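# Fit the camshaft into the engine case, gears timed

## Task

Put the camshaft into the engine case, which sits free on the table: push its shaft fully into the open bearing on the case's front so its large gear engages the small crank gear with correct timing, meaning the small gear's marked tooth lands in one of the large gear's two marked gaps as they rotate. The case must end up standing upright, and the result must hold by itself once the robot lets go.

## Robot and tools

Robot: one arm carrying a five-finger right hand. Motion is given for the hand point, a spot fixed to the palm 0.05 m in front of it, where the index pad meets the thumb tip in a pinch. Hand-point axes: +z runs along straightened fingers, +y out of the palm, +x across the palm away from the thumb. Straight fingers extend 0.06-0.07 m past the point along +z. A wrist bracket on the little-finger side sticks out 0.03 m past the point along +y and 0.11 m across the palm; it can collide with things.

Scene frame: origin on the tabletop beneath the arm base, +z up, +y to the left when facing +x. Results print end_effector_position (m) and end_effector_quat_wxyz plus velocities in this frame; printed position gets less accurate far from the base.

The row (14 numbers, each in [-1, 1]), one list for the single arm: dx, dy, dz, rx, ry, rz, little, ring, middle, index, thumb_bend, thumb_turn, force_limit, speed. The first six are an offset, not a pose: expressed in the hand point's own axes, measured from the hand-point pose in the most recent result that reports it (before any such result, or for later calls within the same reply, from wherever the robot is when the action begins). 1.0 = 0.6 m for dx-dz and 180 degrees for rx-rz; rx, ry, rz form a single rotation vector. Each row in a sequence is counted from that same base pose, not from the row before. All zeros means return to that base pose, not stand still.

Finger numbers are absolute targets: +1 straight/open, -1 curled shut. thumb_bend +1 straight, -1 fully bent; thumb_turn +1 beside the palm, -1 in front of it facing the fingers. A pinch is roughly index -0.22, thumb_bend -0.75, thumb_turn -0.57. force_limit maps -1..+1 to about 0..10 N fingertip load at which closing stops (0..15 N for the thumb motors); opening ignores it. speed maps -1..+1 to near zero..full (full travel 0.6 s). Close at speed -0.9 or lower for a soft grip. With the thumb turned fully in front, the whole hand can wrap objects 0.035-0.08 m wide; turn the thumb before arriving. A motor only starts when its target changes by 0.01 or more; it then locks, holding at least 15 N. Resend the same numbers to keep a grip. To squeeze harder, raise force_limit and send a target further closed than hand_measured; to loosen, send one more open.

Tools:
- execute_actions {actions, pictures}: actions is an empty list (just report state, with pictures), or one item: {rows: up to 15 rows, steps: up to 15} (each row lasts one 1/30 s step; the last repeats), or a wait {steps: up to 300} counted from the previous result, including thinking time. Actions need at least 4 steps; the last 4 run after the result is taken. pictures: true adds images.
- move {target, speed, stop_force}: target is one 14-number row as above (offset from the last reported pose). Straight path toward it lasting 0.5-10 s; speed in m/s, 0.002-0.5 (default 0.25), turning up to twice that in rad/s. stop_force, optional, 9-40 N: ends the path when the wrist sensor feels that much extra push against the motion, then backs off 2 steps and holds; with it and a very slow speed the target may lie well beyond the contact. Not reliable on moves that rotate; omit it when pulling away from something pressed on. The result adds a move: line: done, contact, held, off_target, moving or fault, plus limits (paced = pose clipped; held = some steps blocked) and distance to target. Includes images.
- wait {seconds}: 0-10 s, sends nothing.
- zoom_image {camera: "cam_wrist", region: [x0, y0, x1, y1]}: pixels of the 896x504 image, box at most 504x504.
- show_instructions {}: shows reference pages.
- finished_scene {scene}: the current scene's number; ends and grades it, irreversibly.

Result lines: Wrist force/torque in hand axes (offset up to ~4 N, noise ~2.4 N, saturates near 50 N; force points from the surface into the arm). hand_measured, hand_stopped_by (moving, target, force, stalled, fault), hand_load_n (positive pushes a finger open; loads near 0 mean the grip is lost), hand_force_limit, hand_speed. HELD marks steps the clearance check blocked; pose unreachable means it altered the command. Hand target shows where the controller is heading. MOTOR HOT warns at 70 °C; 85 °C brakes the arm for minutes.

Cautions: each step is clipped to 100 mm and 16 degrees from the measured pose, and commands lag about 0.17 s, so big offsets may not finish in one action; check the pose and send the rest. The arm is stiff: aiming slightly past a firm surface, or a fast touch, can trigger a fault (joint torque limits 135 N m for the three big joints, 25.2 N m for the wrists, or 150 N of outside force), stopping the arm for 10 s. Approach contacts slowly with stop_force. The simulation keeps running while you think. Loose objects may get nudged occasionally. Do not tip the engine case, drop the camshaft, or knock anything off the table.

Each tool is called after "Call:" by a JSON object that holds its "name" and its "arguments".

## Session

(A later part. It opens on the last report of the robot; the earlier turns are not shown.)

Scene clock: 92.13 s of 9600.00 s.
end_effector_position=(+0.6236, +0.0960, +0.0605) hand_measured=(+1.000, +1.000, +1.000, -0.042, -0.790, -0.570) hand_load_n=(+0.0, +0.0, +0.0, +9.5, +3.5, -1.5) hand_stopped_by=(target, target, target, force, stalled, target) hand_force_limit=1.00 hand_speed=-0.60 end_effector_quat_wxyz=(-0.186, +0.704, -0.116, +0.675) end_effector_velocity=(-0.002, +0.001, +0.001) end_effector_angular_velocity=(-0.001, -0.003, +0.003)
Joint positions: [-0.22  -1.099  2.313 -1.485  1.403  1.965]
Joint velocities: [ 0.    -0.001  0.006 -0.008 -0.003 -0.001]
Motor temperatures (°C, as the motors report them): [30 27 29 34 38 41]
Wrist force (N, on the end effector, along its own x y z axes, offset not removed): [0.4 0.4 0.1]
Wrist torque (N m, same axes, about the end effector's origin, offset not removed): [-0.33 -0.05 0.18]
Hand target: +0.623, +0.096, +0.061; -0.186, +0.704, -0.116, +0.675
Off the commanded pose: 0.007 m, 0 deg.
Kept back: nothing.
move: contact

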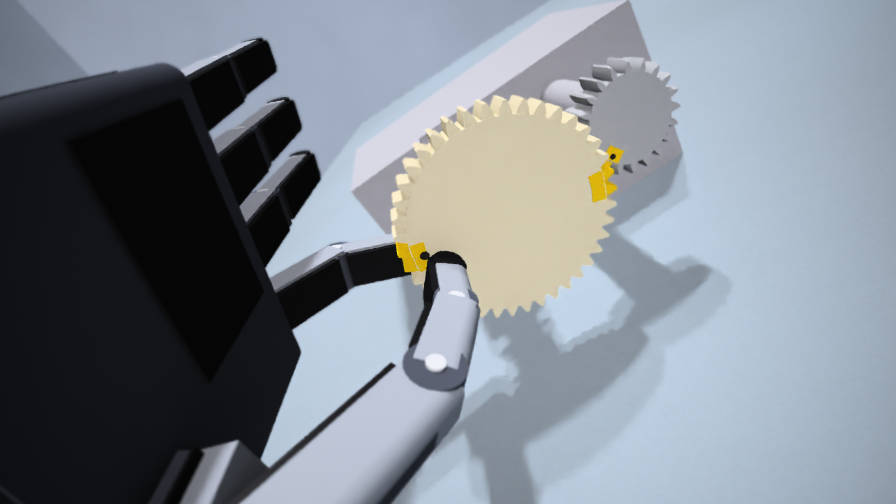

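Call:
{"name": "move", "arguments": {"target": [-0.0009,-0.0028,0.0164,0,0,0,1,1,1,-0.65,-0.8,-0.57,1,-0.6], "speed": 0.005, "stop_force": 10}}

Call:
{"name": "zoom_image", "arguments": {"camera": "cam_wrist", "region": [480,30,720,250]}}

Scene clock: 92.87 s of 9600.00 s.
end_effector_position=(+0.6241, +0.0961, +0.0605) hand_measured=(+1.000, +1.000, +1.000, -0.042, -0.790, -0.570) hand_load_n=(+0.0, +0.0, +0.0, +9.0, +3.5, -1.5) hand_stopped_by=(target, target, target, force, stalled, target) hand_force_limit=1.00 hand_speed=-0.60 end_effector_quat_wxyz=(-0.186, +0.704, -0.116, +0.675) end_effector_velocity=(-0.001, +0.000, +0.000) end_effector_angular_velocity=(-0.001, -0.001, +0.002)
Joint positions: [-0.22  -1.099  2.312 -1.483  1.404  1.965]
Joint velocities: [-0.001 -0.     0.005 -0.006 -0.003 -0.   ]
Motor temperatures (°C, as the motors report them): [30 27 29 34 38 41]
Wrist force (N, on the end effector, along its own x y z axes, offset not removed): [-0.4 0.9 -0.2]
Wrist torque (N m, same axes, about the end effector's origin, offset not removed): [-0.29 -0.15 0.08]
Hand target: +0.624, +0.096, +0.060; -0.186, +0.704, -0.116, +0.675
Off the commanded pose: 0.010 m, 0 deg.
Kept back: nothing.
move: contact

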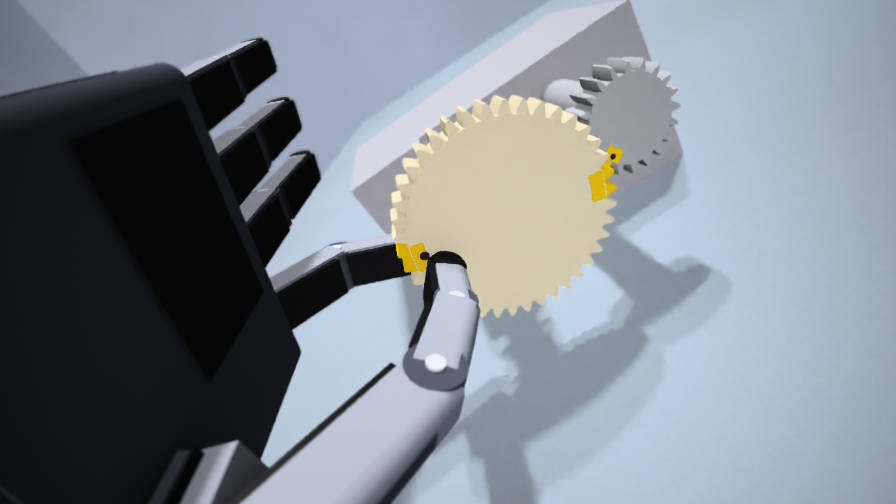

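Region (480, 30, 720, 250) of cam_wrist's 896x504 image, scaled by 2.100, with more detail than that image has; it fills the top 462 rows of this view, and the rest is white.

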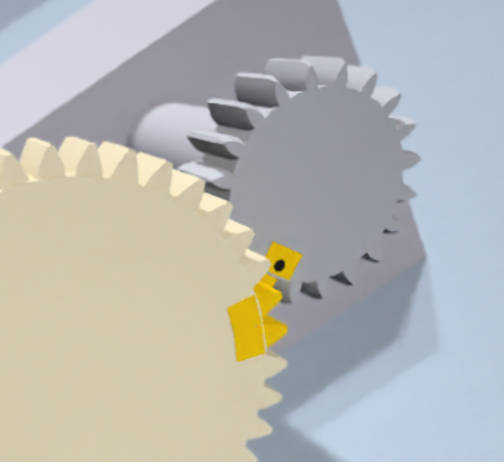

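Call:
{"name": "move", "arguments": {"target": [0.0019,-0.0007,-0.0008,0,0,0,1,1,1,-0.65,-0.8,-0.57,1,-0.6], "speed": 0.005}}

Call:
{"name": "move", "arguments": {"target": [-0.0009,-0.0028,0.0164,0,0,0,1,1,1,-0.65,-0.8,-0.57,1,-0.6], "speed": 0.005, "stop_force": 10}}

Call:
{"name": "zoom_image", "arguments": {"camera": "cam_wrist", "region": [480,30,720,250]}}

Scene clock: 94.07 s of 9600.00 s.
end_effector_position=(+0.6237, +0.0959, +0.0617) hand_measured=(+1.000, +1.000, +1.000, -0.042, -0.790, -0.570) hand_load_n=(+0.0, +0.0, +0.0, +9.5, +3.5, -0.5) hand_stopped_by=(target, target, target, force, stalled, target) hand_force_limit=1.00 hand_speed=-0.60 end_effector_quat_wxyz=(-0.186, +0.704, -0.116, +0.675) end_effector_velocity=(-0.000, -0.000, -0.000) end_effector_angular_velocity=(-0.000, +0.001, -0.000)
Joint positions: [-0.22  -1.103  2.314 -1.482  1.403  1.965]
Joint velocities: [-0.001 -0.     0.001  0.001 -0.    -0.   ]
Motor temperatures (°C, as the motors report them): [30 27 29 34 38 41]
Wrist force (N, on the end effector, along its own x y z axes, offset not removed): [1.3 -0.6 1.2]
Wrist torque (N m, same axes, about the end effector's origin, offset not removed): [-0.42 -0.47 0.45]
Hand target: +0.624, +0.096, +0.062; -0.186, +0.704, -0.116, +0.675
Off the commanded pose: 0.000 m, 0 deg.
Kept back: nothing.
move: done

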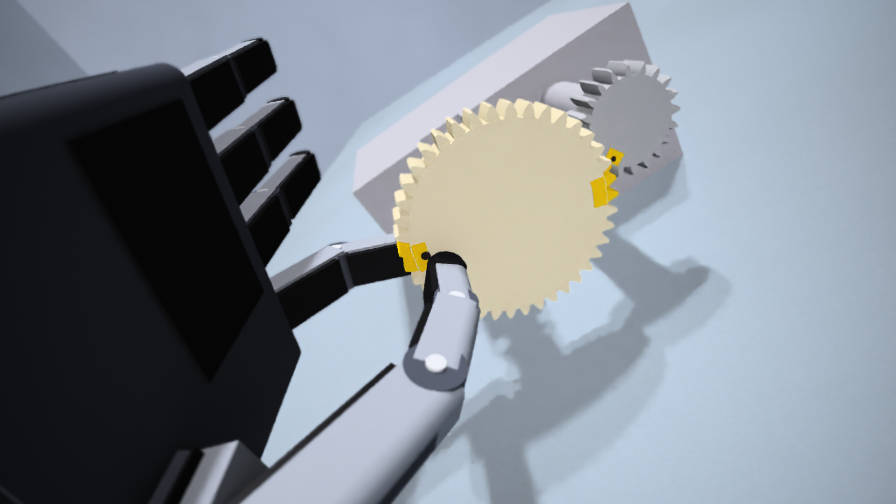

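Scene clock: 94.83 s of 9600.00 s.
end_effector_position=(+0.6256, +0.0966, +0.0617) hand_measured=(+1.000, +1.000, +1.000, -0.042, -0.790, -0.570) hand_load_n=(+0.0, +0.0, +0.0, +8.5, +3.5, -1.0) hand_stopped_by=(target, target, target, force, stalled, target) hand_force_limit=1.00 hand_speed=-0.60 end_effector_quat_wxyz=(-0.186, +0.704, -0.116, +0.675) end_effector_velocity=(-0.002, +0.001, +0.000) end_effector_angular_velocity=(+0.000, -0.001, +0.003)
Joint positions: [-0.218 -1.102  2.308 -1.477  1.405  1.965]
Joint velocities: [ 0.001 -0.     0.005 -0.006 -0.002 -0.   ]
Motor temperatures (°C, as the motors report them): [30 27 29 34 38 41]
Wrist force (N, on the end effector, along its own x y z axes, offset not removed): [5.1 0.2 -3.2]
Wrist torque (N m, same axes, about the end effector's origin, offset not removed): [-0.30 -0.61 0.39]
Hand target: +0.625, +0.096, +0.062; -0.186, +0.704, -0.116, +0.675
Off the commanded pose: 0.008 m, 0 deg.
Kept back: nothing.
move: contact

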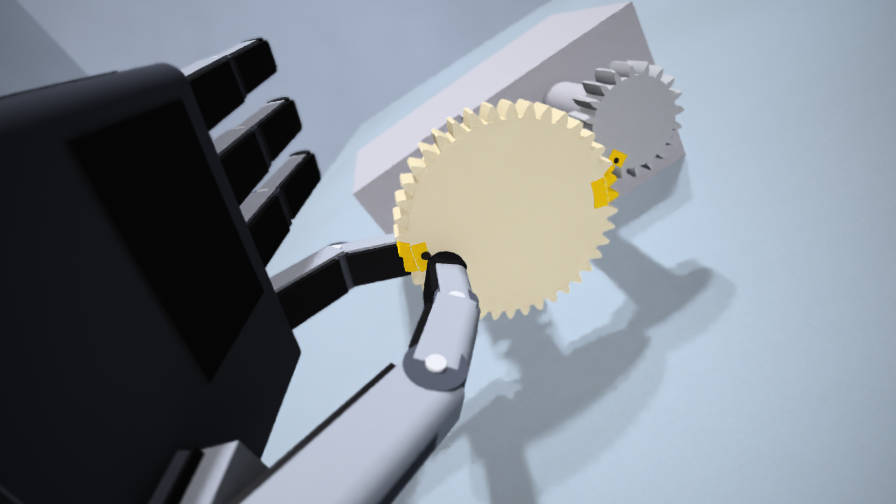

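Region (480, 30, 720, 250) of cam_wrist's 896x504 image, scaled by 2.100, with more detail than that image has; it fills the top 462 rows of this view, and the rest is white.

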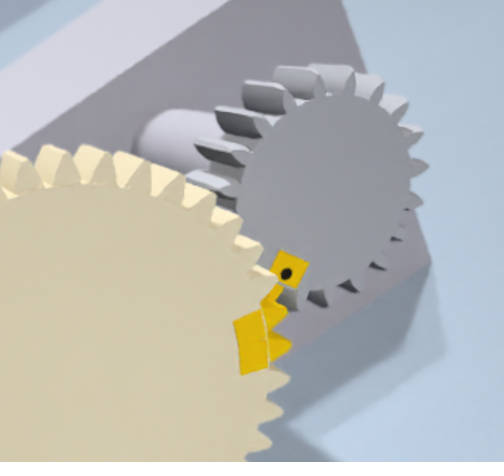

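Call:
{"name": "move", "arguments": {"target": [0,0,-0.002,0,0,0,1,1,1,1,-0.8,-0.57,1,0.3], "speed": 0.004}}

Call:
{"name": "move", "arguments": {"target": [0.0317,0.0367,0.006,0,0,0,1,1,1,1,-0.8,-0.57,1,0.3], "speed": 0.05}}

Scene clock: 95.83 s of 9600.00 s.
end_effector_position=(+0.6245, +0.0965, +0.0618) hand_measured=(+1.000, +1.000, +1.000, +1.000, -0.792, -0.570) hand_load_n=(+0.0, +0.0, +0.0, +0.0, +0.0, +0.0) hand_stopped_by=(target, target, target, target, stalled, target) hand_force_limit=1.00 hand_speed=0.30 end_effector_quat_wxyz=(-0.186, +0.704, -0.116, +0.675) end_effector_velocity=(-0.000, +0.000, -0.001) end_effector_angular_velocity=(+0.000, +0.002, +0.000)
Joint positions: [-0.219 -1.102  2.312 -1.479  1.405  1.965]
Joint velocities: [-0.     0.001  0.     0.    -0.     0.   ]
Motor temperatures (°C, as the motors report them): [30 27 29 34 38 41]
Wrist force (N, on the end effector, along its own x y z axes, offset not removed): [0.3 -1.8 2.7]
Wrist torque (N m, same axes, about the end effector's origin, offset not removed): [-0.46 -0.12 0.24]
Hand target: +0.624, +0.096, +0.062; -0.186, +0.704, -0.116, +0.675
Off the commanded pose: 0.000 m, 0 deg.
Kept back: nothing.
move: done

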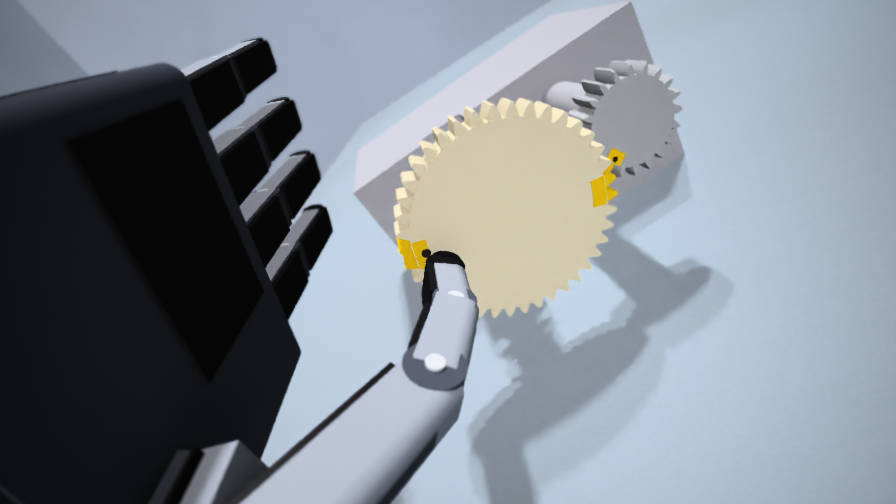

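Scene clock: 96.80 s of 9600.00 s.
end_effector_position=(+0.6311, +0.0692, +0.0698) hand_measured=(+1.000, +1.000, +1.000, +1.000, -0.792, -0.570) hand_load_n=(+0.0, +0.0, +0.0, +0.0, +0.0, +0.0) hand_stopped_by=(target, target, target, target, stalled, target) hand_force_limit=1.00 hand_speed=0.30 end_effector_quat_wxyz=(-0.186, +0.704, -0.116, +0.675) end_effector_velocity=(-0.000, -0.002, -0.000) end_effector_angular_velocity=(-0.000, +0.001, -0.002)
Joint positions: [-0.293 -1.139  2.32  -1.456  1.334  1.985]
Joint velocities: [-0.006 -0.001  0.001  0.    -0.004  0.001]
Motor temperatures (°C, as the motors report them): [30 27 29 34 38 41]
Wrist force (N, on the end effector, along its own x y z axes, offset not removed): [-1.0 -1.0 -2.1]
Wrist torque (N m, same axes, about the end effector's origin, offset not removed): [-0.06 0.23 0.13]
Hand target: +0.631, +0.069, +0.070; -0.186, +0.704, -0.116, +0.675
Off the commanded pose: 0.000 m, 0 deg.
Kept back: nothing.
move: done

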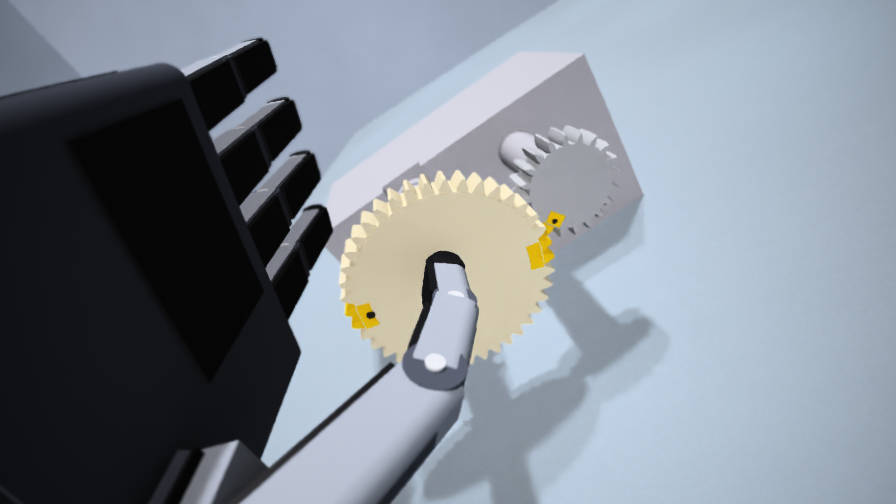

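Call:
{"name": "move", "arguments": {"target": [0.001,0.001,0.03,0,0,0,1,1,1,1,-0.8,-0.57,1,0.3], "speed": 0.006, "stop_force": 10}}

Call:
{"name": "zoom_image", "arguments": {"camera": "cam_wrist", "region": [300,90,660,340]}}

Scene clock: 99.57 s of 9600.00 s.
end_effector_position=(+0.6440, +0.0701, +0.0697) hand_measured=(+1.000, +1.000, +1.000, +1.000, -0.792, -0.570) hand_load_n=(+0.0, +0.0, +0.0, +0.0, +0.0, -0.5) hand_stopped_by=(target, target, target, target, stalled, target) hand_force_limit=1.00 hand_speed=0.30 end_effector_quat_wxyz=(-0.186, +0.704, -0.116, +0.675) end_effector_velocity=(-0.003, +0.002, +0.000) end_effector_angular_velocity=(+0.002, -0.000, +0.004)
Joint positions: [-0.286 -1.133  2.284 -1.425  1.34   1.983]
Joint velocities: [ 0.002 -0.001  0.007 -0.006 -0.002  0.001]
Motor temperatures (°C, as the motors report them): [30 27 29 34 38 41]
Wrist force (N, on the end effector, along its own x y z axes, offset not removed): [8.4 -5.4 -4.2]
Wrist torque (N m, same axes, about the end effector's origin, offset not removed): [-0.53 -0.14 0.53]
Hand target: +0.644, +0.070, +0.070; -0.186, +0.704, -0.116, +0.675
Off the commanded pose: 0.005 m, 0 deg.
Kept back: nothing.
move: contact

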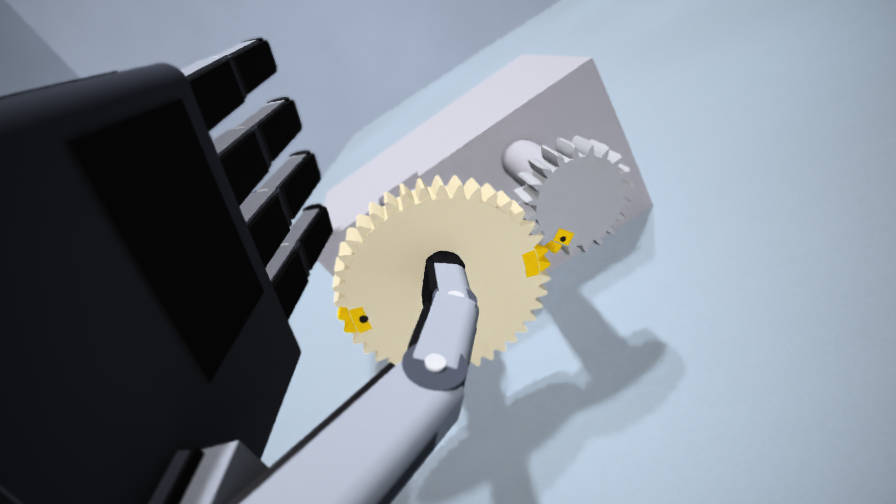

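Region (300, 90, 660, 340) of cam_wrist's 896x504 image, scaled by 1.400, with more detail than that image has; it fills the top 350 rows of this view, and the rest is white.

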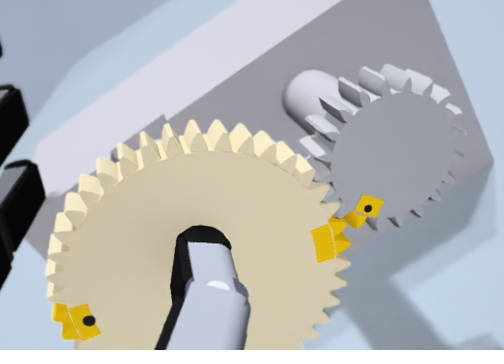

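Call:
{"name": "move", "arguments": {"target": [0.004,0,-0.004,0,0,0,1,1,1,1,-0.8,-0.57,1,0.3], "speed": 0.01}}

Call:
{"name": "move", "arguments": {"target": [-0.0009,-0.0028,0.0164,0,0,0,1,1,1,1,-0.8,-0.57,1,0.3], "speed": 0.006, "stop_force": 10}}

Call:
{"name": "zoom_image", "arguments": {"camera": "cam_wrist", "region": [470,120,670,300]}}

Scene clock: 100.50 s of 9600.00 s.
end_effector_position=(+0.6418, +0.0689, +0.0718) hand_measured=(+1.000, +1.000, +1.000, +1.000, -0.792, -0.570) hand_load_n=(+0.0, +0.0, +0.0, +0.0, +0.0, +0.0) hand_stopped_by=(target, target, target, target, stalled, target) hand_force_limit=1.00 hand_speed=0.30 end_effector_quat_wxyz=(-0.186, +0.704, -0.116, +0.675) end_effector_velocity=(-0.001, -0.000, +0.000) end_effector_angular_velocity=(-0.000, +0.001, +0.000)
Joint positions: [-0.29  -1.142  2.293 -1.425  1.336  1.984]
Joint velocities: [-0.001 -0.002  0.002  0.001 -0.001 -0.   ]
Motor temperatures (°C, as the motors report them): [30 27 29 34 38 41]
Wrist force (N, on the end effector, along its own x y z axes, offset not removed): [0.0 -3.1 0.0]
Wrist torque (N m, same axes, about the end effector's origin, offset not removed): [-0.47 0.02 0.02]
Hand target: +0.642, +0.069, +0.072; -0.186, +0.704, -0.116, +0.675
Off the commanded pose: 0.000 m, 0 deg.
Kept back: nothing.
move: done

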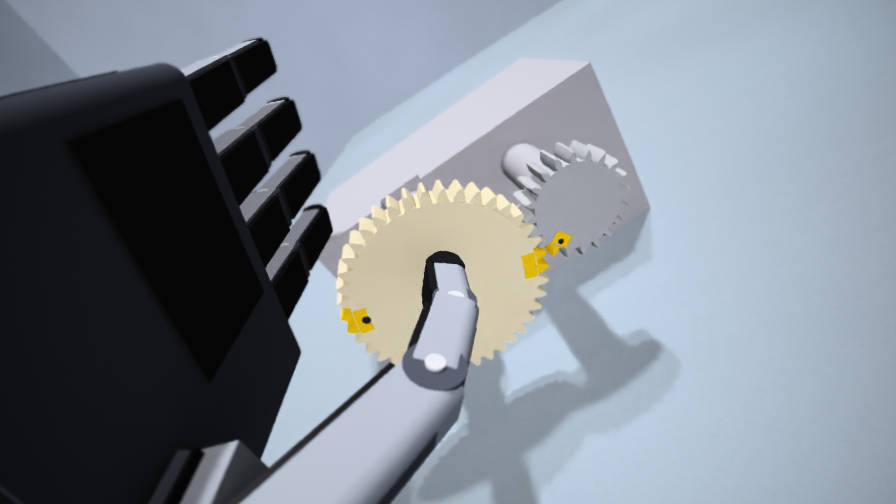

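Scene clock: 101.37 s of 9600.00 s.
end_effector_position=(+0.6446, +0.0699, +0.0718) hand_measured=(+1.000, +1.000, +1.000, +1.000, -0.792, -0.570) hand_load_n=(+0.0, +0.0, +0.0, +0.0, +0.5, -1.5) hand_stopped_by=(target, target, target, target, stalled, target) hand_force_limit=1.00 hand_speed=0.30 end_effector_quat_wxyz=(-0.186, +0.704, -0.116, +0.675) end_effector_velocity=(-0.003, +0.000, -0.001) end_effector_angular_velocity=(-0.001, +0.001, +0.002)
Joint positions: [-0.286 -1.14   2.284 -1.418  1.34   1.983]
Joint velocities: [-0.001  0.001  0.007 -0.006 -0.003 -0.001]
Motor temperatures (°C, as the motors report them): [30 27 29 34 38 41]
Wrist force (N, on the end effector, along its own x y z axes, offset not removed): [4.8 -1.9 -3.4]
Wrist torque (N m, same axes, about the end effector's origin, offset not removed): [-0.37 -0.66 0.31]
Hand target: +0.644, +0.070, +0.072; -0.186, +0.704, -0.116, +0.675
Off the commanded pose: 0.007 m, 0 deg.
Kept back: nothing.
move: contact

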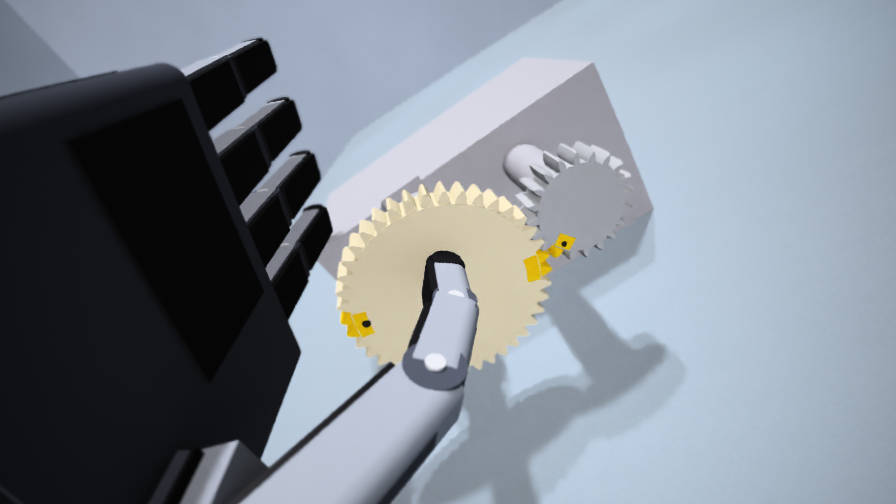

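Region (470, 120, 670, 300) of cam_wrist's 896x504 image, scaled by 2.520, with more detail than that image has; it fills the top 454 rows of this view, and the rest is white.

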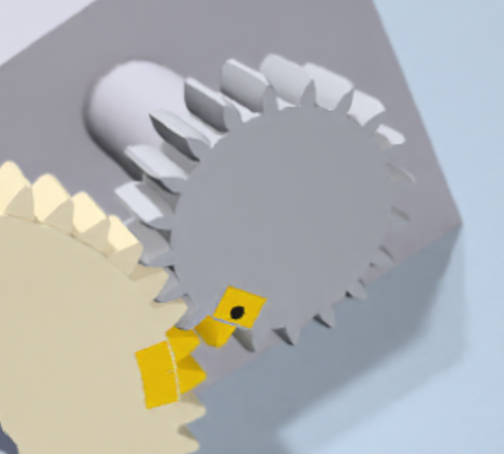

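Call:
{"name": "move", "arguments": {"target": [0.002,0.007,-0.04,0,0,0,1,1,1,1,-0.8,-0.57,1,0.3], "speed": 0.05}}

Call:
{"name": "move", "arguments": {"target": [-0.03,0.07,0,0,0,0,1,1,1,1,-0.8,-0.57,1,0.3], "speed": 0.08}}

Call:
{"name": "zoom_image", "arguments": {"camera": "cam_wrist", "region": [330,60,570,260]}}

Scene clock: 105.47 s of 9600.00 s.
end_effector_position=(+0.6213, +0.0631, +0.0715) hand_measured=(+1.000, +1.000, +1.000, +1.000, -0.792, -0.570) hand_load_n=(+0.0, +0.0, +0.0, +0.0, +0.0, +0.0) hand_stopped_by=(target, target, target, target, stalled, target) hand_force_limit=1.00 hand_speed=0.30 end_effector_quat_wxyz=(-0.186, +0.704, -0.116, +0.675) end_effector_velocity=(-0.001, -0.000, -0.000) end_effector_angular_velocity=(-0.000, +0.001, +0.001)
Joint positions: [-0.314 -1.151  2.353 -1.477  1.313  1.991]
Joint velocities: [-0.002  0.     0.004 -0.004 -0.002  0.   ]
Motor temperatures (°C, as the motors report them): [30 27 29 34 38 41]
Wrist force (N, on the end effector, along its own x y z axes, offset not removed): [3.1 -1.6 1.1]
Wrist torque (N m, same axes, about the end effector's origin, offset not removed): [-0.24 -0.50 0.48]
Hand target: +0.621, +0.063, +0.072; -0.186, +0.704, -0.116, +0.675
Off the commanded pose: 0.000 m, 0 deg.
Kept back: nothing.
After step 90, 0.23 s passed at rest.
move: done

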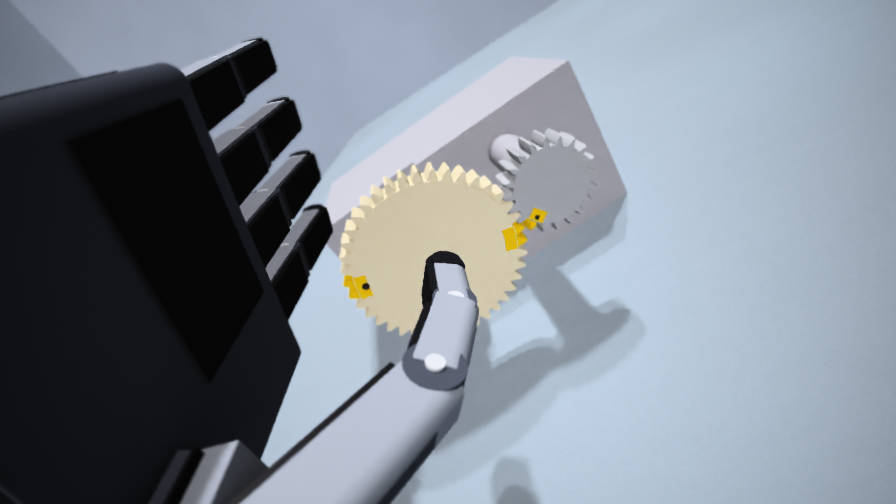

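Scene clock: 106.47 s of 9600.00 s.
end_effector_position=(+0.6240, +0.0326, +0.0378) hand_measured=(+1.000, +1.000, +1.000, +1.000, -0.792, -0.570) hand_load_n=(+0.0, +0.0, +0.5, +0.0, +0.0, +0.0) hand_stopped_by=(target, target, target, target, stalled, target) hand_force_limit=1.00 hand_speed=0.30 end_effector_quat_wxyz=(-0.186, +0.704, -0.116, +0.675) end_effector_velocity=(-0.000, -0.001, -0.001) end_effector_angular_velocity=(+0.001, +0.000, +0.000)
Joint positions: [-0.399 -1.051  2.338 -1.57   1.231  2.015]
Joint velocities: [-0.002  0.004 -0.    -0.003 -0.002  0.001]
Motor temperatures (°C, as the motors report them): [30 27 29 34 38 41]
Wrist force (N, on the end effector, along its own x y z axes, offset not removed): [3.5 -9.1 0.5]
Wrist torque (N m, same axes, about the end effector's origin, offset not removed): [0.12 -0.14 0.18]
Hand target: +0.624, +0.033, +0.038; -0.186, +0.704, -0.116, +0.675
Off the commanded pose: 0.000 m, 0 deg.
Kept back: nothing.
move: done

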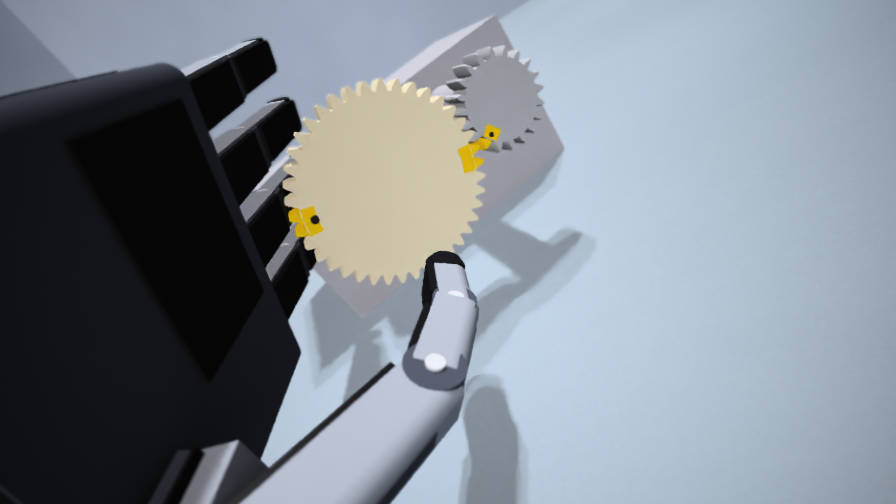

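Region (330, 60, 570, 260) of cam_wrist's 896x504 image, scaled by 2.100, with more detail than that image has.

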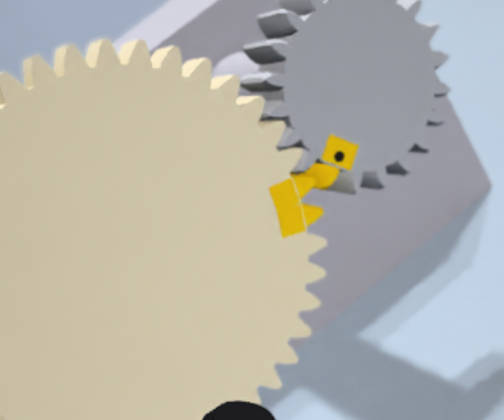

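Call:
{"name": "move", "arguments": {"target": [0.01,-0.03,0,0,0,0,1,1,1,1,-0.8,-0.57,1,0.3], "speed": 0.03}}

Call:
{"name": "move", "arguments": {"target": [0.007,0.02,-0.11,0,0,0,1,1,1,1,-0.8,-0.57,1,0.3], "speed": 0.08}}

Scene clock: 107.67 s of 9600.00 s.
end_effector_position=(+0.6227, +0.0463, +0.0506) hand_measured=(+1.000, +1.000, +1.000, +1.000, -0.792, -0.570) hand_load_n=(+0.0, +0.0, +0.0, -5.5, +0.0, +0.0) hand_stopped_by=(target, target, target, target, stalled, target) hand_force_limit=1.00 hand_speed=0.30 end_effector_quat_wxyz=(-0.186, +0.704, -0.116, +0.675) end_effector_velocity=(+0.000, +0.002, +0.001) end_effector_angular_velocity=(+0.000, -0.000, +0.001)
Joint positions: [-0.361 -1.089  2.345 -1.536  1.267  2.005]
Joint velocities: [ 0.004 -0.002 -0.     0.002  0.003 -0.001]
Motor temperatures (°C, as the motors report them): [30 27 29 34 38 41]
Wrist force (N, on the end effector, along its own x y z axes, offset not removed): [2.8 2.3 -4.3]
Wrist torque (N m, same axes, about the end effector's origin, offset not removed): [-0.52 -0.54 0.29]
Hand target: +0.623, +0.046, +0.051; -0.186, +0.704, -0.116, +0.675
Off the commanded pose: 0.000 m, 0 deg.
Kept back: nothing.
move: done

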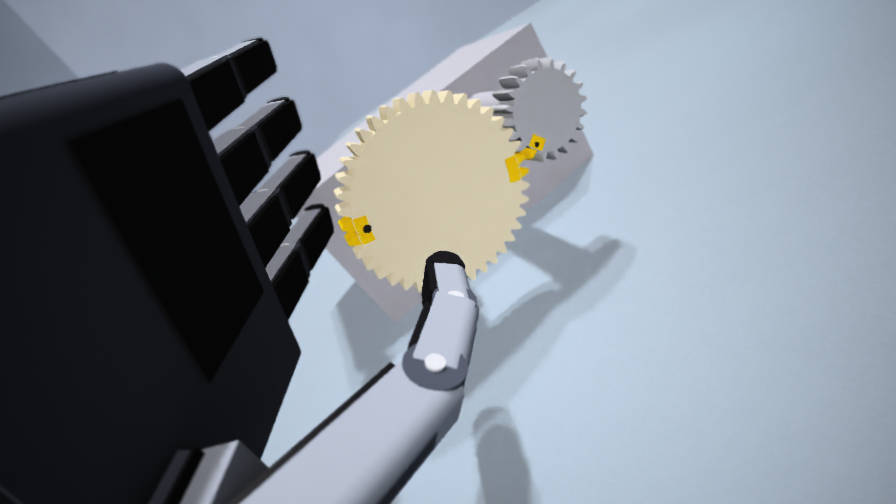

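Scene clock: 108.93 s of 9600.00 s.
end_effector_position=(+0.5586, +0.0267, +0.0506) hand_measured=(+1.000, +1.000, +1.000, +1.000, -0.792, -0.570) hand_load_n=(+0.0, +0.0, +0.0, +0.0, +0.0, +0.0) hand_stopped_by=(target, target, target, target, stalled, target) hand_force_limit=1.00 hand_speed=0.30 end_effector_quat_wxyz=(-0.186, +0.704, -0.116, +0.675) end_effector_velocity=(-0.001, -0.001, -0.000) end_effector_angular_velocity=(-0.000, -0.001, +0.001)
Joint positions: [-0.473 -1.081  2.53  -1.74   1.16   2.038]
Joint velocities: [-0.004  0.002  0.004 -0.007 -0.005  0.001]
Motor temperatures (°C, as the motors report them): [30 27 29 34 38 41]
Wrist force (N, on the end effector, along its own x y z axes, offset not removed): [3.5 -0.7 2.3]
Wrist torque (N m, same axes, about the end effector's origin, offset not removed): [-0.33 -0.43 0.29]
Hand target: +0.558, +0.027, +0.051; -0.186, +0.704, -0.116, +0.675
Off the commanded pose: 0.000 m, 0 deg.
Kept back: nothing.
move: done

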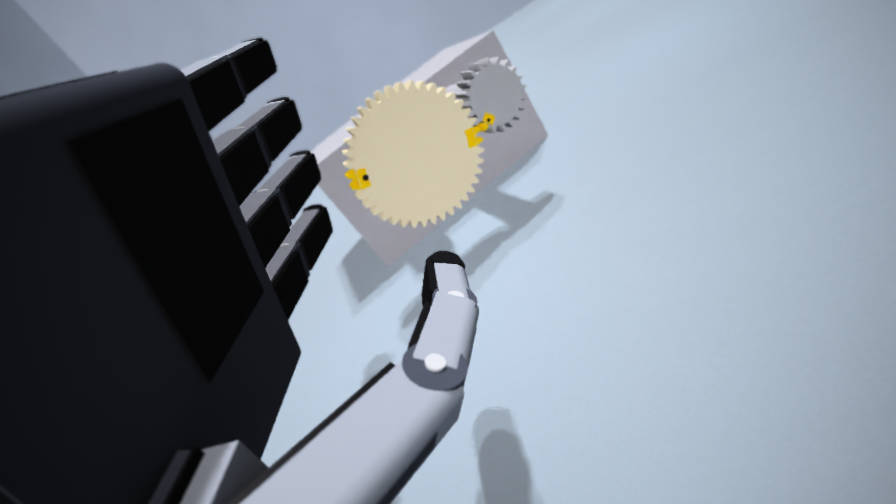

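Call:
{"name": "zoom_image", "arguments": {"camera": "cam_wrist", "region": [420,40,560,170]}}

Call:
{"name": "zoom_image", "arguments": {"camera": "cam_wrist", "region": [300,20,570,280]}}

Region (420, 40, 560, 170) of cam_wrist's 896x504 image, scaled by 3.600, with more detail than that image has; it fills the top 468 rows of this view, and the rest is white.

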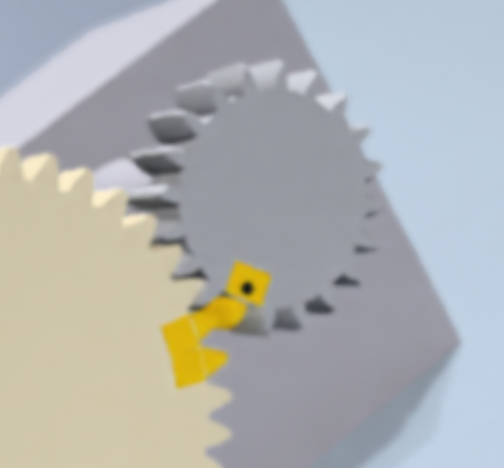

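Region (300, 20, 570, 280) of cam_wrist's 896x504 image, scaled by 1.867, with more detail than that image has; it fills the top 485 rows of this view, and the rest is white.

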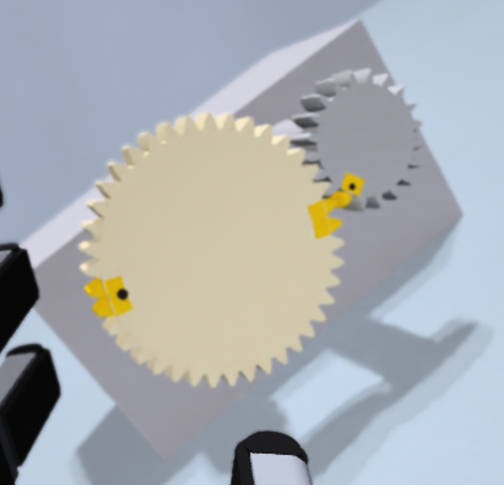

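Call:
{"name": "move", "arguments": {"target": [0.17,-0.08,0.03,-0.06,-0.15,0,1,1,1,1,-0.8,-0.57,1,0.3], "speed": 0.2}}

Scene clock: 111.13 s of 9600.00 s.
end_effector_position=(+0.5782, +0.0300, +0.1631) hand_measured=(+1.000, +1.000, +1.000, +1.000, -0.792, -0.570) hand_load_n=(+0.0, +0.0, +0.0, +0.0, +0.0, +0.0) hand_stopped_by=(target, target, target, target, stalled, target) hand_force_limit=1.00 hand_speed=0.30 end_effector_quat_wxyz=(-0.141, +0.856, -0.132, +0.479) end_effector_velocity=(+0.001, +0.000, -0.001) end_effector_angular_velocity=(+0.000, +0.010, +0.000)
Joint positions: [-0.411 -1.625  2.157 -0.277  1.233  1.833]
Joint velocities: [ 0.002  0.005 -0.009  0.014  0.003 -0.002]
Motor temperatures (°C, as the motors report them): [30 27 29 34 38 41]
Wrist force (N, on the end effector, along its own x y z axes, offset not removed): [3.5 -2.6 1.2]
Wrist torque (N m, same axes, about the end effector's origin, offset not removed): [-0.37 -0.51 0.35]
Hand target: +0.578, +0.030, +0.163; -0.141, +0.857, -0.132, +0.479
Off the commanded pose: 0.000 m, 0 deg.
Kept back: nothing.
move: done

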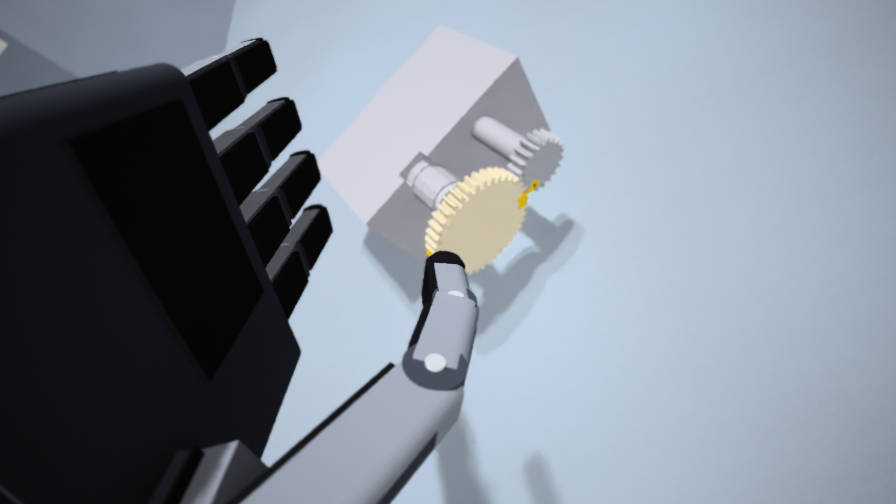

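Call:
{"name": "zoom_image", "arguments": {"camera": "cam_wrist", "region": [390,100,580,270]}}

Region (390, 100, 580, 270) of cam_wrist's 896x504 image, scaled by 2.653, with more detail than that image has; it fills the top 451 rows of this view, and the rest is white.

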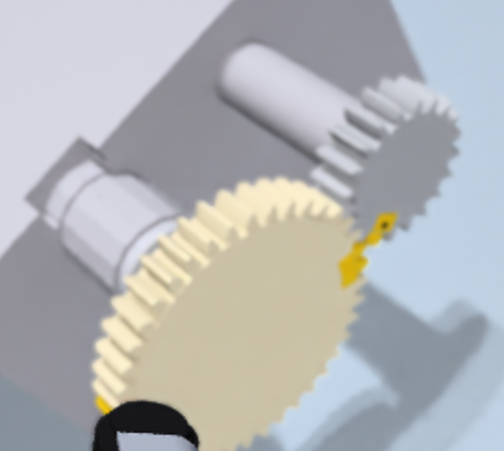

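Call:
{"name": "move", "arguments": {"target": [0.07,-0.02,0.06,-0.04,-0.08,0,1,1,1,1,-0.8,-0.57,1,0.3], "speed": 0.2}}

Scene clock: 112.57 s of 9600.00 s.
end_effector_position=(+0.6312, +0.0302, +0.1825) hand_measured=(+1.000, +1.000, +1.000, +1.000, -0.792, -0.570) hand_load_n=(+0.0, +0.0, +0.0, +0.0, +0.0, +0.0) hand_stopped_by=(target, target, target, target, stalled, target) hand_force_limit=1.00 hand_speed=0.30 end_effector_quat_wxyz=(-0.102, +0.917, -0.142, +0.359) end_effector_velocity=(+0.001, -0.001, -0.001) end_effector_angular_velocity=(-0.001, +0.012, -0.002)
Joint positions: [-0.321 -1.438  1.732  0.235  1.379  1.794]
Joint velocities: [ 0.001  0.009 -0.015  0.018  0.005 -0.   ]
Motor temperatures (°C, as the motors report them): [30 27 29 34 38 41]
Wrist force (N, on the end effector, along its own x y z axes, offset not removed): [2.2 -4.0 -1.7]
Wrist torque (N m, same axes, about the end effector's origin, offset not removed): [-0.37 -0.48 0.15]
Hand target: +0.631, +0.030, +0.183; -0.102, +0.917, -0.143, +0.359
Off the commanded pose: 0.000 m, 0 deg.
Kept back: nothing.
move: done

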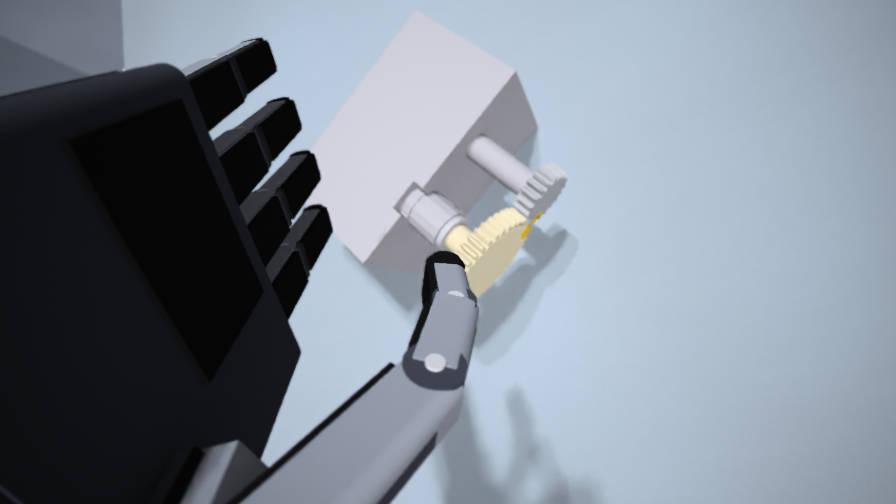

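Call:
{"name": "zoom_image", "arguments": {"camera": "cam_wrist", "region": [390,140,580,300]}}

Region (390, 140, 580, 300) of cam_wrist's 896x504 image, scaled by 2.653, with more detail than that image has; it fills the top 424 rows of this view, and the rest is white.

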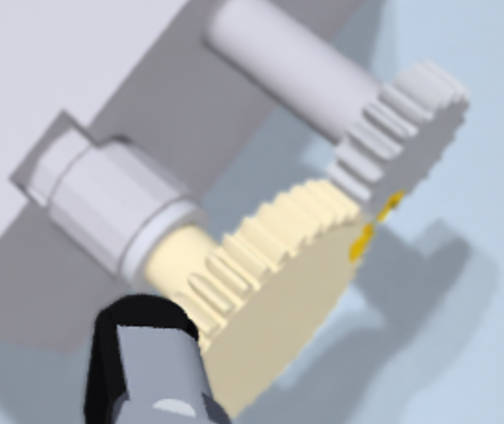

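Call:
{"name": "move", "arguments": {"target": [-0.11,0.06,-0.107,0.1,0.23,0,1,1,1,1,-0.8,-0.57,1,0.3], "speed": 0.25}}

Call:
{"name": "move", "arguments": {"target": [-0.17,0.078,0.008,0,0,0,1,1,1,1,-0.8,-0.57,1,0.3], "speed": 0.2}}

Scene clock: 115.30 s of 9600.00 s.
end_effector_position=(+0.5342, +0.0130, +0.1765) hand_measured=(+1.000, +1.000, +1.000, +1.000, -0.792, -0.570) hand_load_n=(+0.0, +0.0, +0.0, +0.0, +0.0, +0.0) hand_stopped_by=(target, target, target, target, stalled, target) hand_force_limit=1.00 hand_speed=0.30 end_effector_quat_wxyz=(-0.185, +0.704, -0.113, +0.676) end_effector_velocity=(+0.001, -0.001, -0.001) end_effector_angular_velocity=(+0.001, -0.012, +0.001)
Joint positions: [-0.594 -1.675  2.647 -1.282  1.042  2.073]
Joint velocities: [-0.003  0.014  0.006 -0.035 -0.003  0.007]
Motor temperatures (°C, as the motors report them): [30 27 29 34 38 41]
Wrist force (N, on the end effector, along its own x y z axes, offset not removed): [4.6 -2.2 0.5]
Wrist torque (N m, same axes, about the end effector's origin, offset not removed): [-0.39 -0.72 0.56]
Hand target: +0.534, +0.013, +0.176; -0.185, +0.704, -0.113, +0.676
Off the commanded pose: 0.000 m, 0 deg.
Kept back: nothing.
move: done

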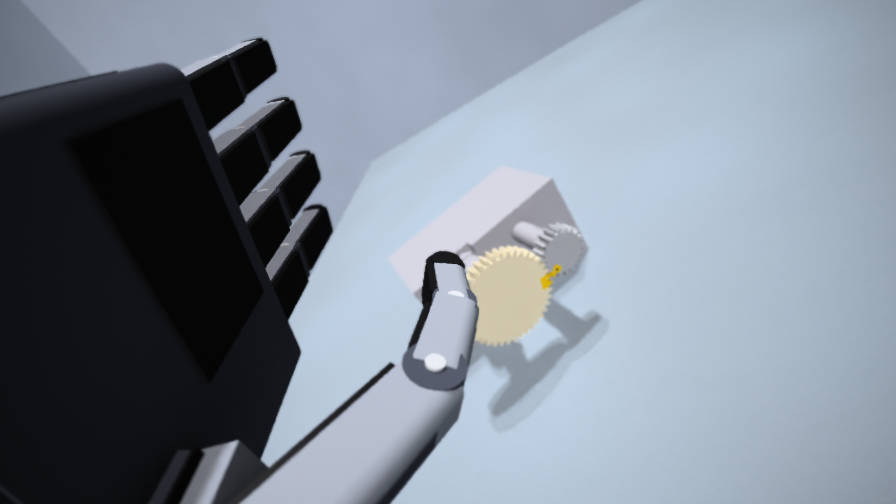

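Scene clock: 116.40 s of 9600.00 s.
end_effector_position=(+0.5371, +0.0127, +0.0645) hand_measured=(+1.000, +1.000, +1.000, +1.000, -0.792, -0.570) hand_load_n=(+0.0, +0.0, +0.0, +0.0, +0.0, +0.0) hand_stopped_by=(target, target, target, target, stalled, target) hand_force_limit=1.00 hand_speed=0.30 end_effector_quat_wxyz=(-0.185, +0.705, -0.113, +0.676) end_effector_velocity=(+0.000, +0.001, -0.003) end_effector_angular_velocity=(+0.002, -0.005, +0.002)
Joint positions: [-0.556 -1.126  2.609 -1.787  1.078  2.06 ]
Joint velocities: [ 0.003  0.018 -0.002 -0.021  0.001  0.003]
Motor temperatures (°C, as the motors report them): [30 27 29 34 38 41]
Wrist force (N, on the end effector, along its own x y z axes, offset not removed): [2.3 -0.7 1.3]
Wrist torque (N m, same axes, about the end effector's origin, offset not removed): [-0.03 -0.30 0.37]
Hand target: +0.537, +0.013, +0.064; -0.185, +0.705, -0.113, +0.676
Off the commanded pose: 0.000 m, 0 deg.
Kept back: nothing.
move: done

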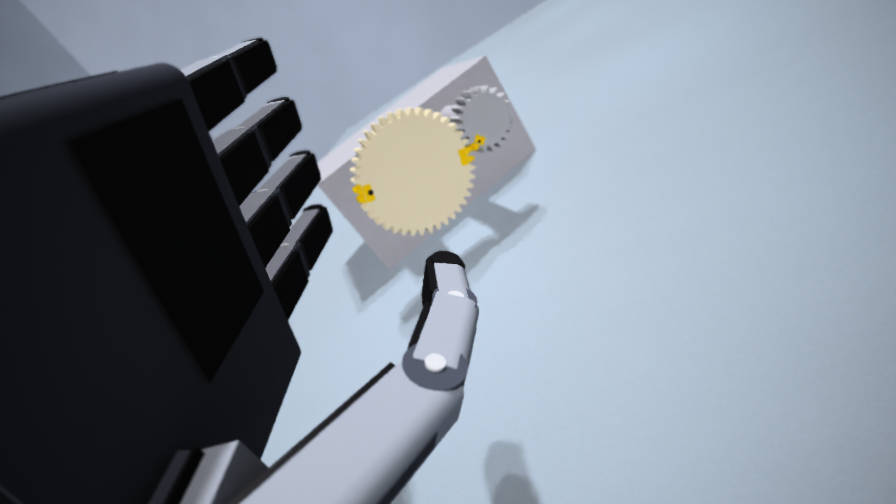

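Call:
{"name": "zoom_image", "arguments": {"camera": "cam_wrist", "region": [430,80,530,180]}}

Region (430, 80, 530, 180) of cam_wrist's 896x504 image, scaled by 5.040, with more detail than that image has.

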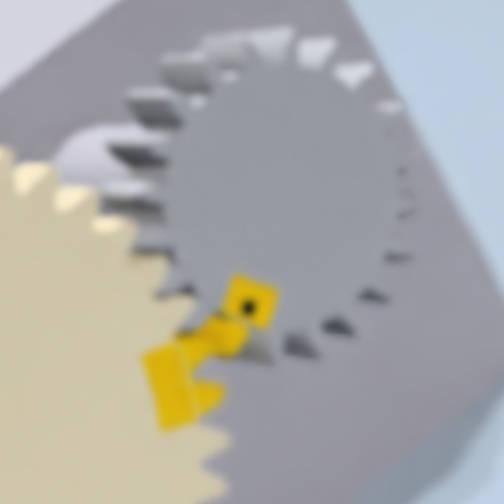

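Call:
{"name": "move", "arguments": {"target": [0,-0.03,0.155,0,0,0,1,1,1,1,-0.8,-0.57,1,0.3], "speed": 0.1, "stop_force": 10}}

Scene clock: 118.23 s of 9600.00 s.
end_effector_position=(+0.6278, +0.0390, +0.0703) hand_measured=(+1.000, +1.000, +1.000, +1.000, -0.792, -0.570) hand_load_n=(+0.0, +0.0, +0.0, +0.0, +0.0, +0.0) hand_stopped_by=(target, target, target, target, stalled, target) hand_force_limit=1.00 hand_speed=0.30 end_effector_quat_wxyz=(-0.185, +0.705, -0.113, +0.676) end_effector_velocity=(+0.002, +0.000, -0.000) end_effector_angular_velocity=(-0.002, +0.001, -0.001)
Joint positions: [-0.381 -1.154  2.349 -1.476  1.246  2.005]
Joint velocities: [ 0.003  0.001 -0.006  0.006  0.003 -0.003]
Motor temperatures (°C, as the motors report them): [30 27 29 34 38 41]
Wrist force (N, on the end effector, along its own x y z axes, offset not removed): [3.3 -2.3 0.7]
Wrist torque (N m, same axes, about the end effector's origin, offset not removed): [-0.39 -0.49 0.35]
Hand target: +0.628, +0.039, +0.070; -0.185, +0.705, -0.113, +0.676
Off the commanded pose: 0.000 m, 0 deg.
Kept back: nothing.
move: done

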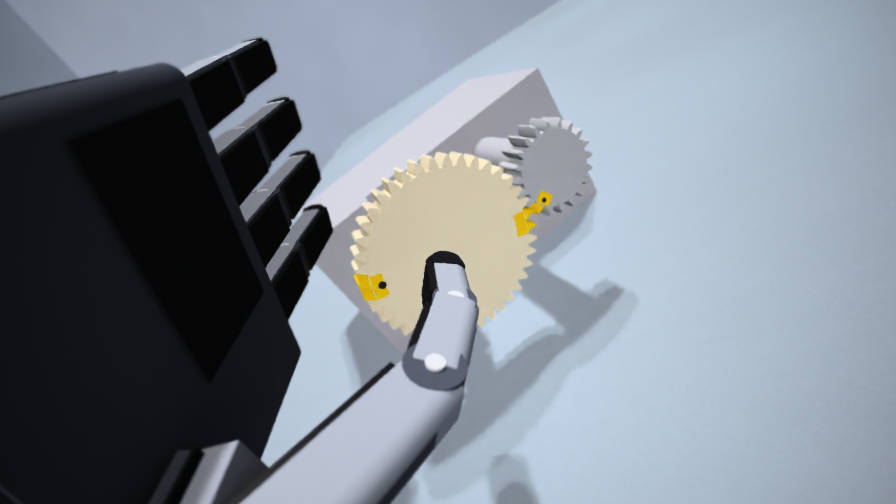

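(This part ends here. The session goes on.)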